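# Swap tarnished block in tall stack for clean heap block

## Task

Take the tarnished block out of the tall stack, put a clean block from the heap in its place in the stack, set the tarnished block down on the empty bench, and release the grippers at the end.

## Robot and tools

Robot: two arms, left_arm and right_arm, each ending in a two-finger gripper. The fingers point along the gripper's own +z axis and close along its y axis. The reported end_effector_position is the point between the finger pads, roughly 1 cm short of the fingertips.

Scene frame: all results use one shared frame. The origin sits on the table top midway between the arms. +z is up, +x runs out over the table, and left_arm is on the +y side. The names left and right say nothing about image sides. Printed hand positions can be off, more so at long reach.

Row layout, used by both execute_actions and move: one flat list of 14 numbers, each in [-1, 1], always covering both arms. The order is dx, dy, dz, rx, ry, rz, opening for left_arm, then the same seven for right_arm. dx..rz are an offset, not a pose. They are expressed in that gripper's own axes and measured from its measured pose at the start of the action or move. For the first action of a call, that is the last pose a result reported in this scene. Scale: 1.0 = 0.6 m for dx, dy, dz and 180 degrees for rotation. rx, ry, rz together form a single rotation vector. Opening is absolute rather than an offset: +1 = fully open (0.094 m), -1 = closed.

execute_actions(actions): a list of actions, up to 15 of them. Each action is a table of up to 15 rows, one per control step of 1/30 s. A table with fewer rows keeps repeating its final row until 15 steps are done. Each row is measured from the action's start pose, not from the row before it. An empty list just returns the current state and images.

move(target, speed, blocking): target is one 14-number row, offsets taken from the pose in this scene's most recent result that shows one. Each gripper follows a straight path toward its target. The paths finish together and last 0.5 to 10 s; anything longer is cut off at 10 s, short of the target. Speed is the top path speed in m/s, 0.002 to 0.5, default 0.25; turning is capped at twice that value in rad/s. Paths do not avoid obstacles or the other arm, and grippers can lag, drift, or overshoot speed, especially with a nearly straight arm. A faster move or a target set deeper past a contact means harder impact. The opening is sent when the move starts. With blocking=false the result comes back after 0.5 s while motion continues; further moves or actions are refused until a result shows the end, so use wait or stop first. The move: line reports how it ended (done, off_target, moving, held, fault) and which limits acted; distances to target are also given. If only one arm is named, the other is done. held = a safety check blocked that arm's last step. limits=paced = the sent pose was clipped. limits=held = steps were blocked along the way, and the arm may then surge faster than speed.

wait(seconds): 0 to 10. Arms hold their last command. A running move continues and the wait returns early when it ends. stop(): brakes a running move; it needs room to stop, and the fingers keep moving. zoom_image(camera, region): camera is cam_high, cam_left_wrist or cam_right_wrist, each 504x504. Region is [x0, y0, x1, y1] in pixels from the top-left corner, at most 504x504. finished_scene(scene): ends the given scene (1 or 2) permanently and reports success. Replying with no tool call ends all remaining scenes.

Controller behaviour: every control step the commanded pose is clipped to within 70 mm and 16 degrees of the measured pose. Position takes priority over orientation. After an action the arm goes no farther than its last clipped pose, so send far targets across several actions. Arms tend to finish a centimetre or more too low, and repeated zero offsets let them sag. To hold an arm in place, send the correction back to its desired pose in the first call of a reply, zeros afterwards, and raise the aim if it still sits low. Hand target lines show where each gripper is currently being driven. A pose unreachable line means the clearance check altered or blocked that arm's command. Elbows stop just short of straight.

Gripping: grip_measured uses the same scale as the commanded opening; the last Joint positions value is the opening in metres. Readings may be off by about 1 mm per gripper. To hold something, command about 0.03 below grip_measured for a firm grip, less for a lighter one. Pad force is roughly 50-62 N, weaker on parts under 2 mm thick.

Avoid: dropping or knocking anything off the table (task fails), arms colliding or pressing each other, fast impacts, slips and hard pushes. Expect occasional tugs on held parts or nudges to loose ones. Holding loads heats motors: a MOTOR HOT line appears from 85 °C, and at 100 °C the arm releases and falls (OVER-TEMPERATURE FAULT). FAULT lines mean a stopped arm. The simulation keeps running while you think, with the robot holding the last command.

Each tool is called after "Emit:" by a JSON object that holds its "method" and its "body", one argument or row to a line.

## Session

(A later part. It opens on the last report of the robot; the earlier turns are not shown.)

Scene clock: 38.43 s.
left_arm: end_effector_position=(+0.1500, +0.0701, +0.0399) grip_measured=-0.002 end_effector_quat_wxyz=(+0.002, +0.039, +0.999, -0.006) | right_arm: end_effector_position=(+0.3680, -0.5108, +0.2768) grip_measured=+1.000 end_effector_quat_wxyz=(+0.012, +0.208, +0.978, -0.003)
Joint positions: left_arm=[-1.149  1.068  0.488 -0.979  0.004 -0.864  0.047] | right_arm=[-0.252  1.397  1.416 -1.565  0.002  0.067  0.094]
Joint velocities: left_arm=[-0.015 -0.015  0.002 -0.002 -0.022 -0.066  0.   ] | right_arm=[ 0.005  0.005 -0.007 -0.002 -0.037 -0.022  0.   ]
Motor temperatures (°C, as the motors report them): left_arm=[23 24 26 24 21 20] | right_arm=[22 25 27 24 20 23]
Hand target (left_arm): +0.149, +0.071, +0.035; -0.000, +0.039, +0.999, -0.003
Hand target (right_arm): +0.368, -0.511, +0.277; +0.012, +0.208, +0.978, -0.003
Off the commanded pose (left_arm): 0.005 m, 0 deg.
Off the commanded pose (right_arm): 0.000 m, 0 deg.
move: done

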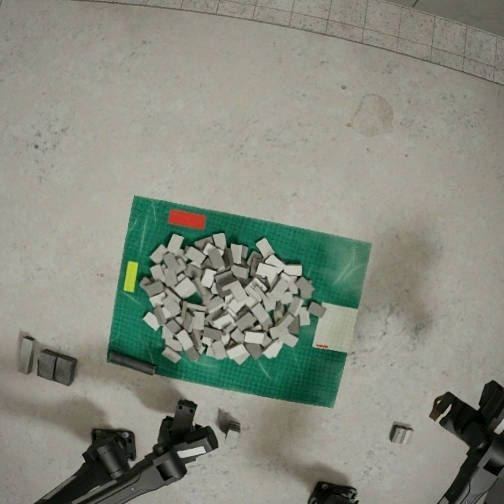

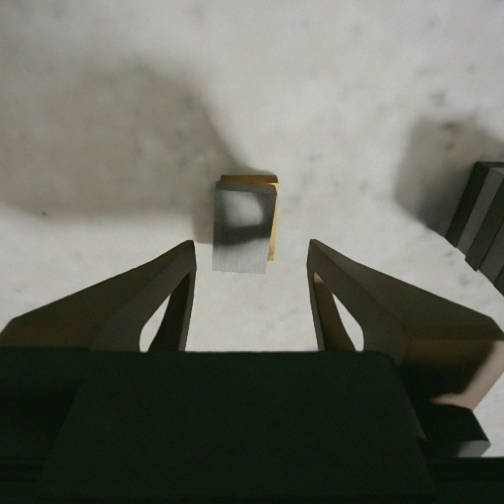

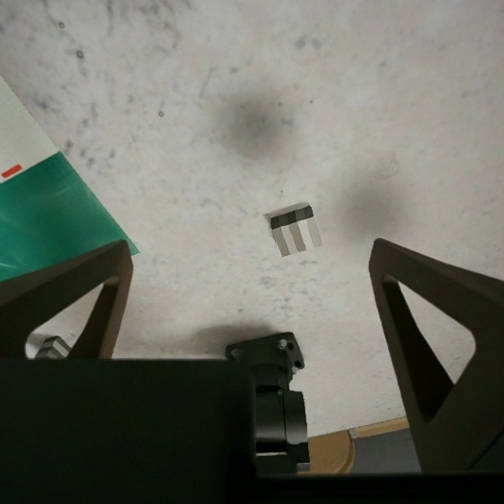

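Target z≈0.017.

Emit:
{"method": "move", "body": {
  "target": [0,0.008,0.045,0,0,0,0,0,0,0,0,0,0,1],
  "speed": 0.04
}}

Emit:
{"method": "move", "body": {
  "target": [0,0,0,0,0,0,-0.52,0,0,0,0,0,0,1]
}}

Emit:
{"method": "move", "body": {
  "target": [-0.028,-0.03,-0.22,0.018,-0.015,0,-0.52,0,0,0,0,0,0,1],
  "speed": 0.12
}}

Emit:
{"method": "move", "body": {
  "target": [-0.025,-0.245,-0.05,0.024,-0.008,0,-0.52,0,0,0,0,0,0,1],
  "speed": 0.15
}}

Emit:
{"method": "move", "body": {
  "target": [0,0,0.05,0,0,0,-0.52,0,0,0,0,0,0,1],
  "speed": 0.05
}}

Scene clock: 39.70 s.
left_arm: end_effector_position=(+0.1492, +0.0711, +0.0186) grip_measured=-0.002 end_effector_quat_wxyz=(+0.005, +0.041, +0.999, -0.010) | right_arm: end_effector_position=(+0.3680, -0.5108, +0.2768) grip_measured=+1.000 end_effector_quat_wxyz=(+0.012, +0.208, +0.978, -0.003)
Joint positions: left_arm=[-1.149  1.108  0.444 -0.885  0.004 -0.861  0.047] | right_arm=[-0.252  1.397  1.416 -1.565  0.002  0.067  0.094]
Joint velocities: left_arm=[-0.005 -0.015 -0.007 -0.007  0.051 -0.022 -0.   ] | right_arm=[-0.005  0.015  0.002 -0.002  0.11  -0.007  0.   ]
Motor temperatures (°C, as the motors report them): left_arm=[23 24 26 24 21 20] | right_arm=[22 25 27 24 20 23]
Hand target (left_arm): +0.150, +0.075, +0.013; +0.002, +0.039, +0.999, -0.006
Hand target (right_arm): +0.368, -0.511, +0.277; +0.012, +0.208, +0.978, -0.003
Off the commanded pose (left_arm): 0.007 m, 1 deg.
Off the commanded pose (right_arm): 0.000 m, 0 deg.
move: done

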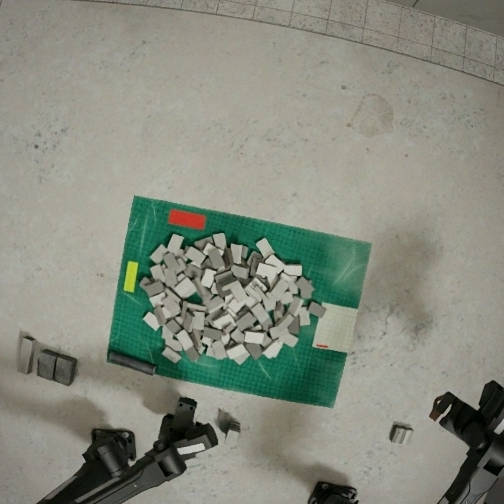

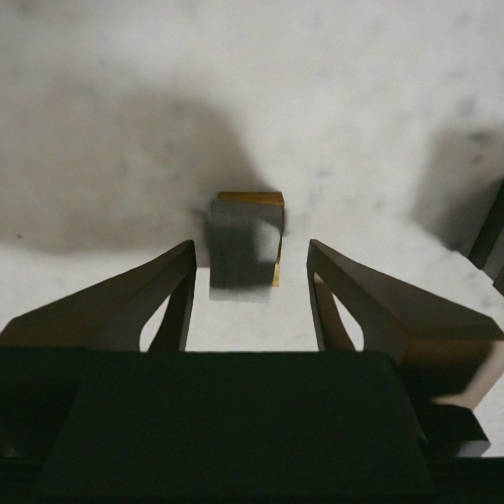

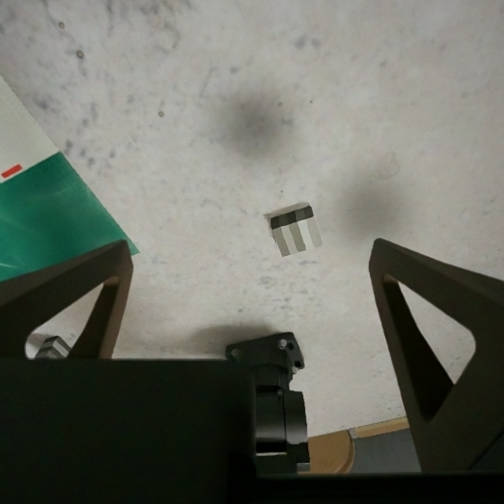

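Scene clock: 40.20 s.
left_arm: end_effector_position=(+0.1492, +0.0712, +0.0186) grip_measured=-0.475 end_effector_quat_wxyz=(+0.005, +0.041, +0.999, -0.010) | right_arm: end_effector_position=(+0.3680, -0.5108, +0.2768) grip_measured=+1.000 end_effector_quat_wxyz=(+0.012, +0.208, +0.978, -0.003)
Joint positions: left_arm=[-1.149  1.108  0.444 -0.886  0.004 -0.861  0.025] | right_arm=[-0.252  1.397  1.416 -1.565  0.002  0.067  0.094]
Joint velocities: left_arm=[-0.005  0.005  0.007 -0.007 -0.037 -0.022 -0.   ] | right_arm=[-0.024  0.005 -0.012 -0.002 -0.037  0.007  0.   ]
Motor temperatures (°C, as the motors report them): left_arm=[23 24 25 24 21 20] | right_arm=[22 25 27 24 20 23]
Hand target (left_arm): +0.149, +0.071, +0.019; +0.005, +0.041, +0.999, -0.010
Hand target (right_arm): +0.368, -0.511, +0.277; +0.012, +0.208, +0.978, -0.003
Off the commanded pose (left_arm): 0.000 m, 0 deg.
Off the commanded pose (right_arm): 0.000 m, 0 deg.
move: done

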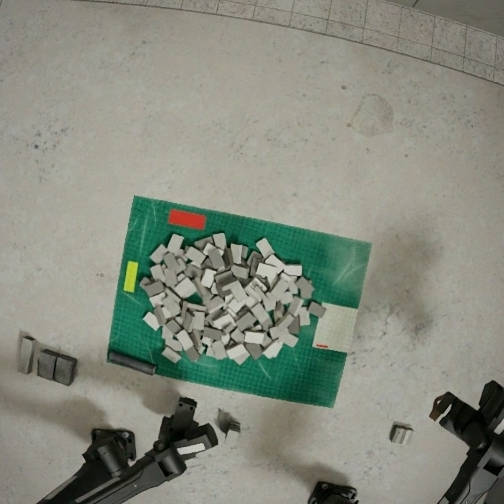

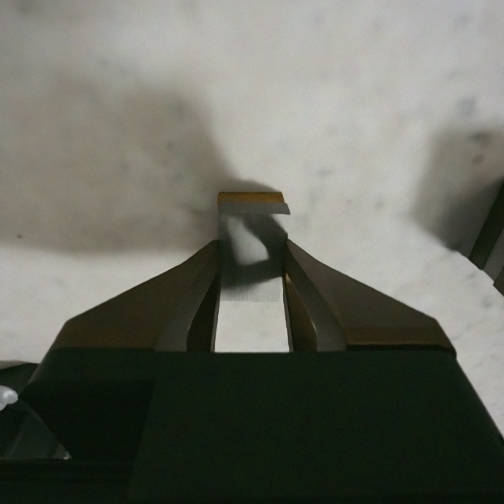

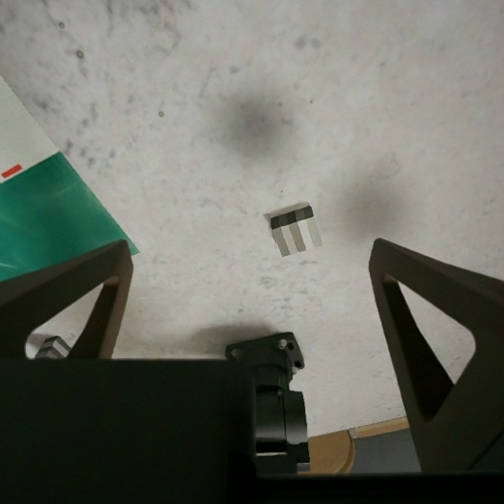

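Scene clock: 41.70 s.
left_arm: end_effector_position=(+0.1501, +0.0699, +0.1213) grip_measured=-0.475 end_effector_quat_wxyz=(+0.006, +0.041, +0.999, -0.011) | right_arm: end_effector_position=(+0.3680, -0.5108, +0.2768) grip_measured=+1.000 end_effector_quat_wxyz=(+0.012, +0.208, +0.978, -0.003)
Joint positions: left_arm=[-1.149  0.926  0.642 -1.263  0.004 -0.861  0.025] | right_arm=[-0.252  1.397  1.416 -1.565  0.002  0.067  0.094]
Joint velocities: left_arm=[-0.005  0.005  0.002 -0.002 -0.051 -0.037 -0.001] | right_arm=[-0.015  0.005  0.002 -0.007  0.037 -0.037  0.   ]
Motor temperatures (°C, as the motors report them): left_arm=[23 24 26 24 21 20] | right_arm=[22 25 27 24 20 23]
Hand target (left_arm): +0.162, +0.054, +0.150; +0.028, +0.041, +0.998, -0.039
Hand target (right_arm): +0.368, -0.511, +0.277; +0.012, +0.208, +0.978, -0.003
Off the commanded pose (left_arm): 0.036 m, 4 deg.
Off the commanded pose (right_arm): 0.000 m, 0 deg.
move: off_target (left_arm)

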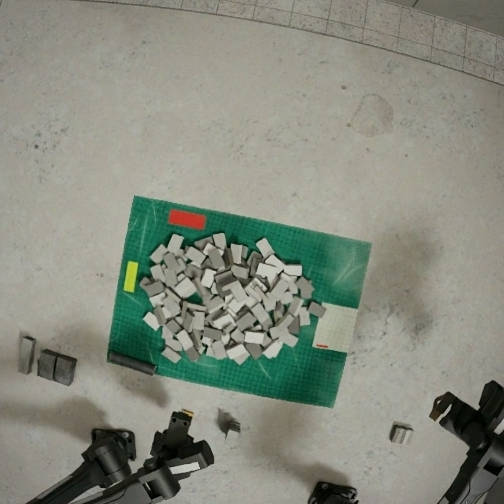

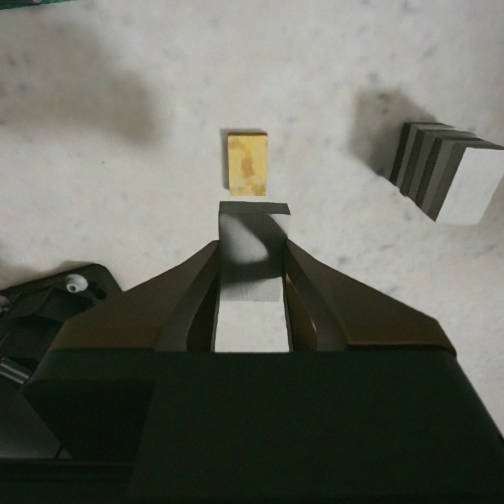

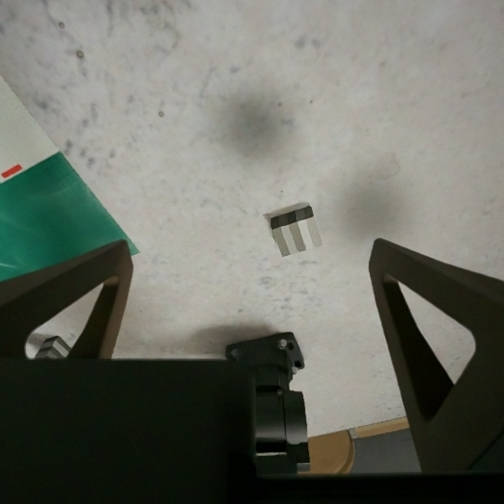

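Scene clock: 43.07 s.
left_arm: end_effector_position=(+0.1473, -0.0486, +0.1339) grip_measured=-0.475 end_effector_quat_wxyz=(+0.005, +0.042, +0.999, -0.018) | right_arm: end_effector_position=(+0.3680, -0.5108, +0.2768) grip_measured=+1.000 end_effector_quat_wxyz=(+0.012, +0.208, +0.978, -0.003)
Joint positions: left_arm=[-1.371  1.22   0.873 -1.187  0.008 -1.081  0.025] | right_arm=[-0.252  1.397  1.416 -1.565  0.002  0.067  0.094]
Joint velocities: left_arm=[-0.015 -0.005 -0.002 -0.012  0.007 -0.007 -0.   ] | right_arm=[-0.005 -0.005 -0.017  0.002  0.066 -0.037  0.   ]
Motor temperatures (°C, as the motors report them): left_arm=[23 24 26 24 21 20] | right_arm=[22 25 27 24 20 23]
Hand target (left_arm): +0.154, -0.074, +0.156; +0.019, +0.041, +0.998, -0.047
Hand target (right_arm): +0.368, -0.511, +0.277; +0.012, +0.208, +0.978, -0.003
Off the commanded pose (left_arm): 0.036 m, 4 deg.
Off the commanded pose (right_arm): 0.000 m, 0 deg.
move: off_target (left_arm)

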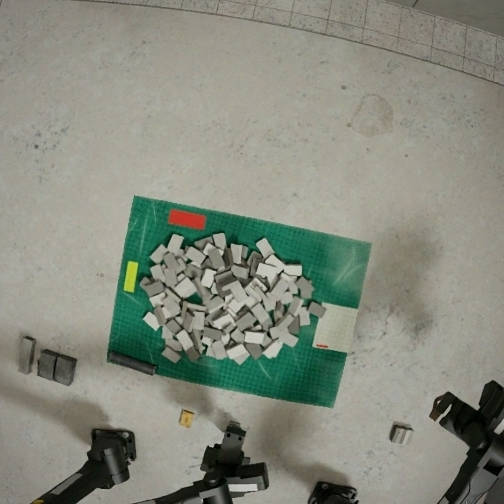

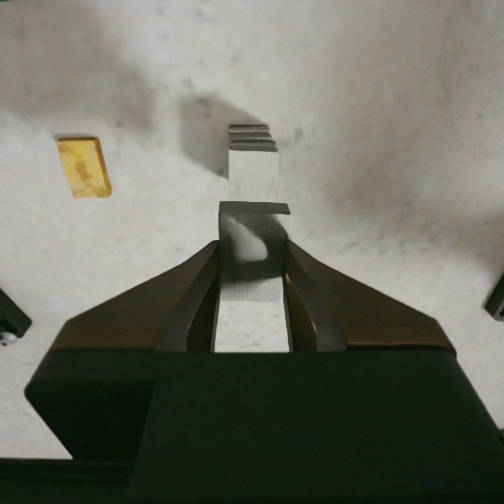

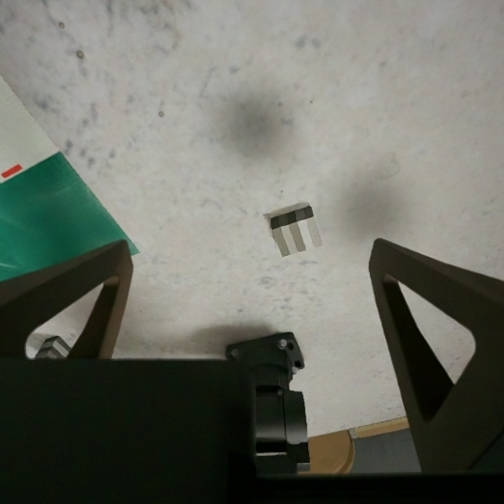

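Scene clock: 44.00 s.
left_arm: end_effector_position=(+0.1472, -0.0484, +0.1093) grip_measured=-0.475 end_effector_quat_wxyz=(+0.005, +0.042, +0.999, -0.020) | right_arm: end_effector_position=(+0.3680, -0.5108, +0.2768) grip_measured=+1.000 end_effector_quat_wxyz=(+0.012, +0.208, +0.978, -0.003)
Joint positions: left_arm=[-1.371  1.245  0.824 -1.109  0.008 -1.081  0.025] | right_arm=[-0.252  1.397  1.416 -1.565  0.002  0.067  0.094]
Joint velocities: left_arm=[-0.015 -0.005  0.017 -0.002  0.007 -0.022 -0.002] | right_arm=[ 0.005  0.005 -0.002 -0.012 -0.007  0.051  0.   ]
Motor temperatures (°C, as the motors report them): left_arm=[23 24 26 24 21 20] | right_arm=[22 25 27 24 20 23]
Hand target (left_arm): +0.148, -0.049, +0.104; +0.005, +0.042, +0.999, -0.018
Hand target (right_arm): +0.368, -0.511, +0.277; +0.012, +0.208, +0.978, -0.003
Off the commanded pose (left_arm): 0.006 m, 0 deg.
Off the commanded pose (right_arm): 0.000 m, 0 deg.
move: done

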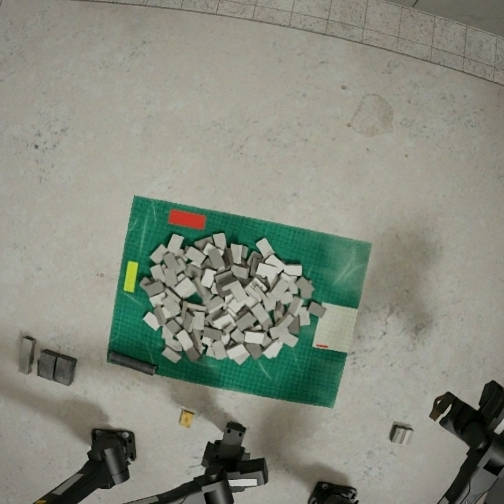

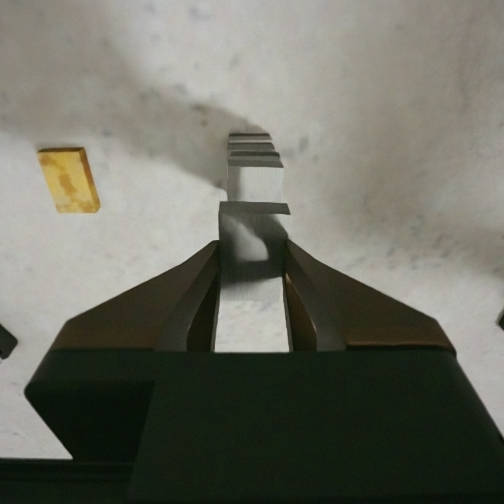

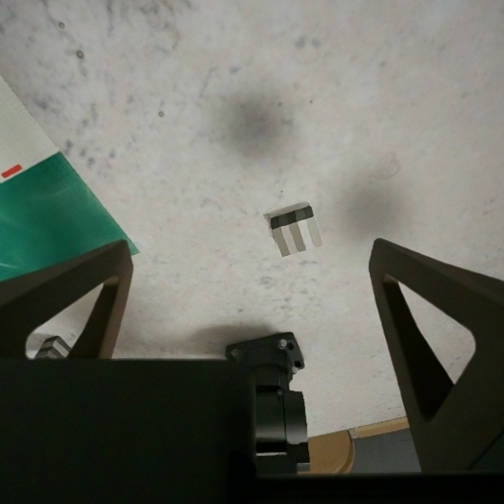

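Emit:
{"method": "move", "body": {
  "target": [0,-0.004,0.058,-0.008,0,0,-0.52,0,0,0,0,0,0,1],
  "speed": 0.03
}}

Scene clock: 45.77 s.
left_arm: end_effector_position=(+0.1499, -0.0509, +0.0811) grip_measured=-0.475 end_effector_quat_wxyz=(+0.006, +0.042, +0.999, -0.011) | right_arm: end_effector_position=(+0.3680, -0.5108, +0.2768) grip_measured=+1.000 end_effector_quat_wxyz=(+0.012, +0.208, +0.978, -0.003)
Joint positions: left_arm=[-1.371  1.304  0.793 -1.034 -0.001 -1.081  0.025] | right_arm=[-0.252  1.397  1.416 -1.565  0.002  0.067  0.094]
Joint velocities: left_arm=[-0.005  0.005 -0.012  0.012  0.022 -0.037  0.001] | right_arm=[ 0.005 -0.015 -0.032 -0.012  0.007  0.11   0.   ]
Motor temperatures (°C, as the motors report them): left_arm=[23 24 26 24 21 20] | right_arm=[22 25 27 24 20 23]
Hand target (left_arm): +0.148, -0.052, +0.075; +0.006, +0.042, +0.999, -0.008
Hand target (right_arm): +0.368, -0.511, +0.277; +0.012, +0.208, +0.978, -0.003
Off the commanded pose (left_arm): 0.007 m, 0 deg.
Off the commanded pose (right_arm): 0.000 m, 0 deg.
move: done

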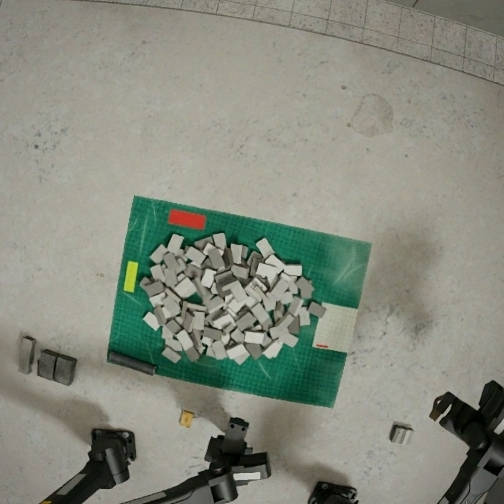

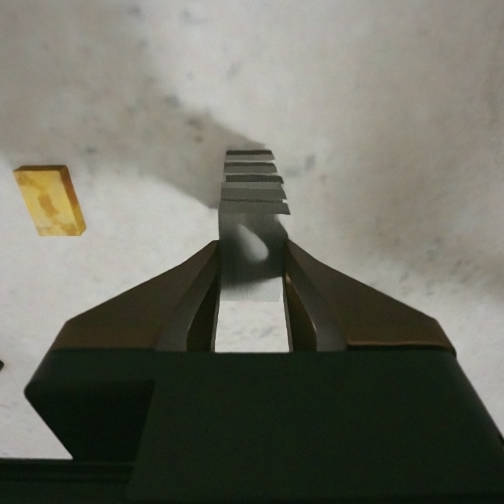

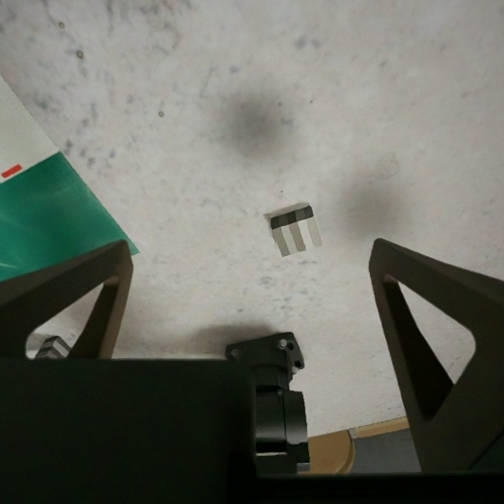

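Emit:
{"method": "move", "body": {
  "target": [0.004,-0.004,0.013,0,0,0,-0.52,0,0,0,0,0,0,1],
  "speed": 0.015
}}

Emit:
{"method": "move", "body": {
  "target": [0,0,0,0,0,0,0,0,0,0,0,0,0,1]
}}

Emit:
{"method": "move", "body": {
  "target": [-0.015,-0.036,-0.11,0.022,-0.008,0,0,0,0,0,0,0,0,1],
  "speed": 0.07
}}

Scene clock: 46.73 s.
left_arm: end_effector_position=(+0.1510, -0.0535, +0.0812) grip_measured=-0.475 end_effector_quat_wxyz=(+0.009, +0.042, +0.999, -0.017) | right_arm: end_effector_position=(+0.3680, -0.5108, +0.2768) grip_measured=+1.000 end_effector_quat_wxyz=(+0.012, +0.208, +0.978, -0.003)
Joint positions: left_arm=[-1.371  1.304  0.793 -1.023 -0.001 -1.081  0.025] | right_arm=[-0.252  1.397  1.416 -1.565  0.002  0.067  0.094]
Joint velocities: left_arm=[-0.005  0.005  0.007  0.022  0.022 -0.066  0.   ] | right_arm=[-0.005  0.005  0.012  0.002 -0.037 -0.007  0.   ]
Motor temperatures (°C, as the motors report them): left_arm=[23 24 26 24 21 20] | right_arm=[22 25 27 24 20 23]
Hand target (left_arm): +0.148, -0.053, +0.074; +0.006, +0.042, +0.999, -0.011
Hand target (right_arm): +0.368, -0.511, +0.277; +0.012, +0.208, +0.978, -0.003
Off the commanded pose (left_arm): 0.009 m, 1 deg.
Off the commanded pose (right_arm): 0.000 m, 0 deg.
move: done

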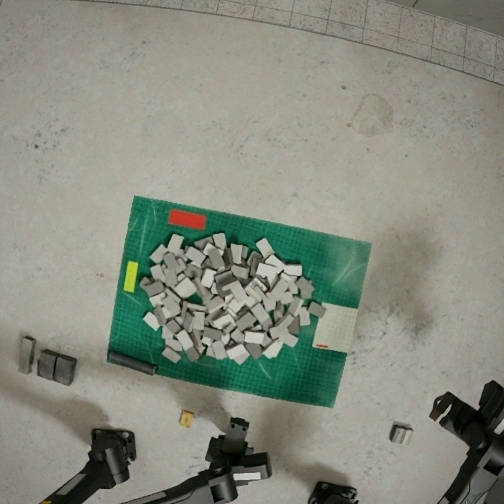

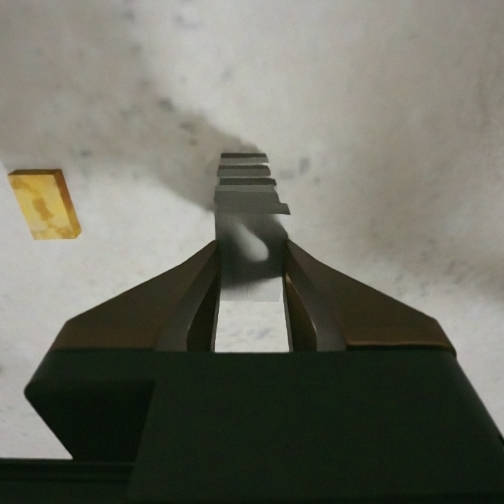

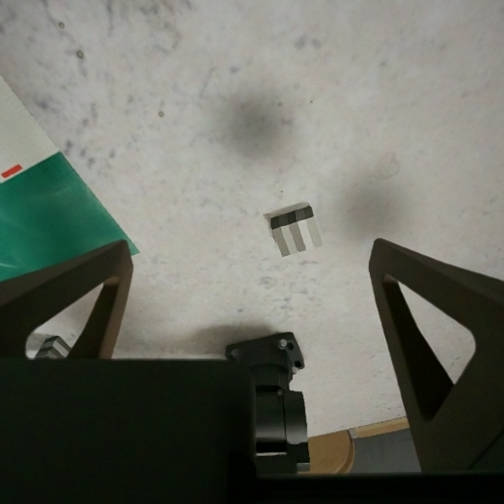

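Scene clock: 47.23 s.
left_arm: end_effector_position=(+0.1510, -0.0535, +0.0812) grip_measured=-0.002 end_effector_quat_wxyz=(+0.009, +0.042, +0.999, -0.017) | right_arm: end_effector_position=(+0.3680, -0.5108, +0.2768) grip_measured=+1.000 end_effector_quat_wxyz=(+0.012, +0.208, +0.978, -0.003)
Joint positions: left_arm=[-1.371  1.304  0.793 -1.023 -0.001 -1.081  0.047] | right_arm=[-0.252  1.397  1.416 -1.565  0.002  0.067  0.094]
Joint velocities: left_arm=[-0.005 -0.015  0.002 -0.012 -0.066 -0.007 -0.001] | right_arm=[-0.015 -0.015 -0.017 -0.007 -0.051  0.125  0.   ]
Motor temperatures (°C, as the motors report them): left_arm=[23 24 26 24 21 20] | right_arm=[22 25 27 24 20 23]
Hand target (left_arm): +0.151, -0.054, +0.081; +0.009, +0.042, +0.999, -0.017
Hand target (right_arm): +0.368, -0.511, +0.277; +0.012, +0.208, +0.978, -0.003
Off the commanded pose (left_arm): 0.000 m, 0 deg.
Off the commanded pose (right_arm): 0.000 m, 0 deg.
move: done

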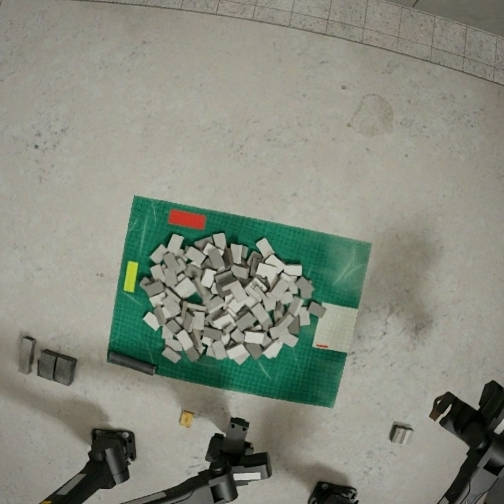

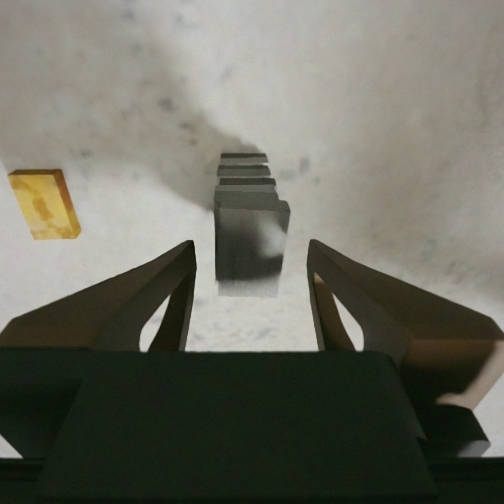

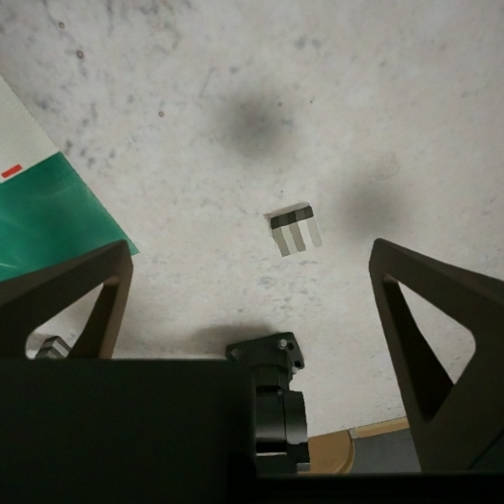

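Scene clock: 48.57 s.
left_arm: end_effector_position=(+0.1497, -0.0528, +0.1183) grip_measured=-0.002 end_effector_quat_wxyz=(+0.006, +0.042, +0.999, -0.018) | right_arm: end_effector_position=(+0.3680, -0.5108, +0.2768) grip_measured=+1.000 end_effector_quat_wxyz=(+0.012, +0.208, +0.978, -0.003)
Joint positions: left_arm=[-1.371  1.249  0.854 -1.136  0.005 -1.081  0.047] | right_arm=[-0.252  1.397  1.416 -1.565  0.002  0.067  0.094]
Joint velocities: left_arm=[ 0.005 -0.015  0.002 -0.017 -0.022 -0.11  -0.001] | right_arm=[ 0.005 -0.005  0.022 -0.012 -0.051 -0.007  0.   ]
Motor temperatures (°C, as the motors report them): left_arm=[23 24 26 24 21 20] | right_arm=[22 25 27 24 20 23]
Hand target (left_arm): +0.156, -0.072, +0.147; +0.020, +0.042, +0.998, -0.051
Hand target (right_arm): +0.368, -0.511, +0.277; +0.012, +0.208, +0.978, -0.003
Off the commanded pose (left_arm): 0.037 m, 4 deg.
Off the commanded pose (right_arm): 0.000 m, 0 deg.
move: off_target (left_arm)

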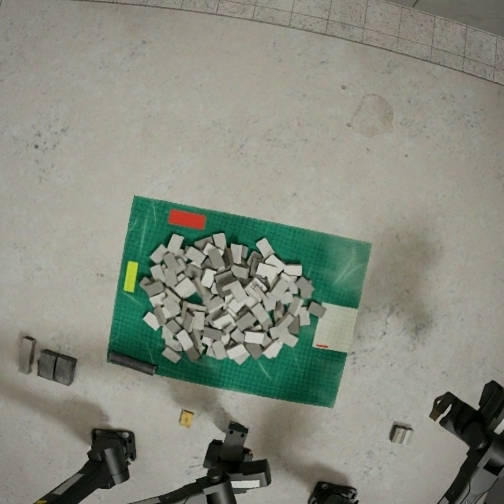

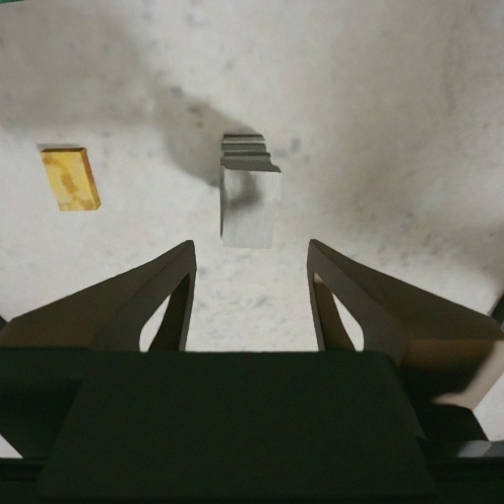

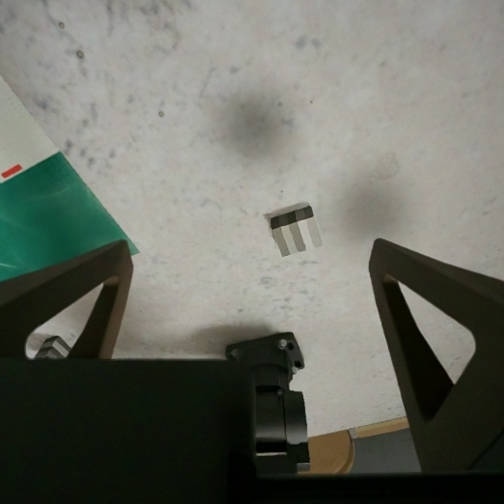

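Emit:
{"method": "finished_scene", "body": {
  "scene": 2
}}

The scene is finished: the task was done.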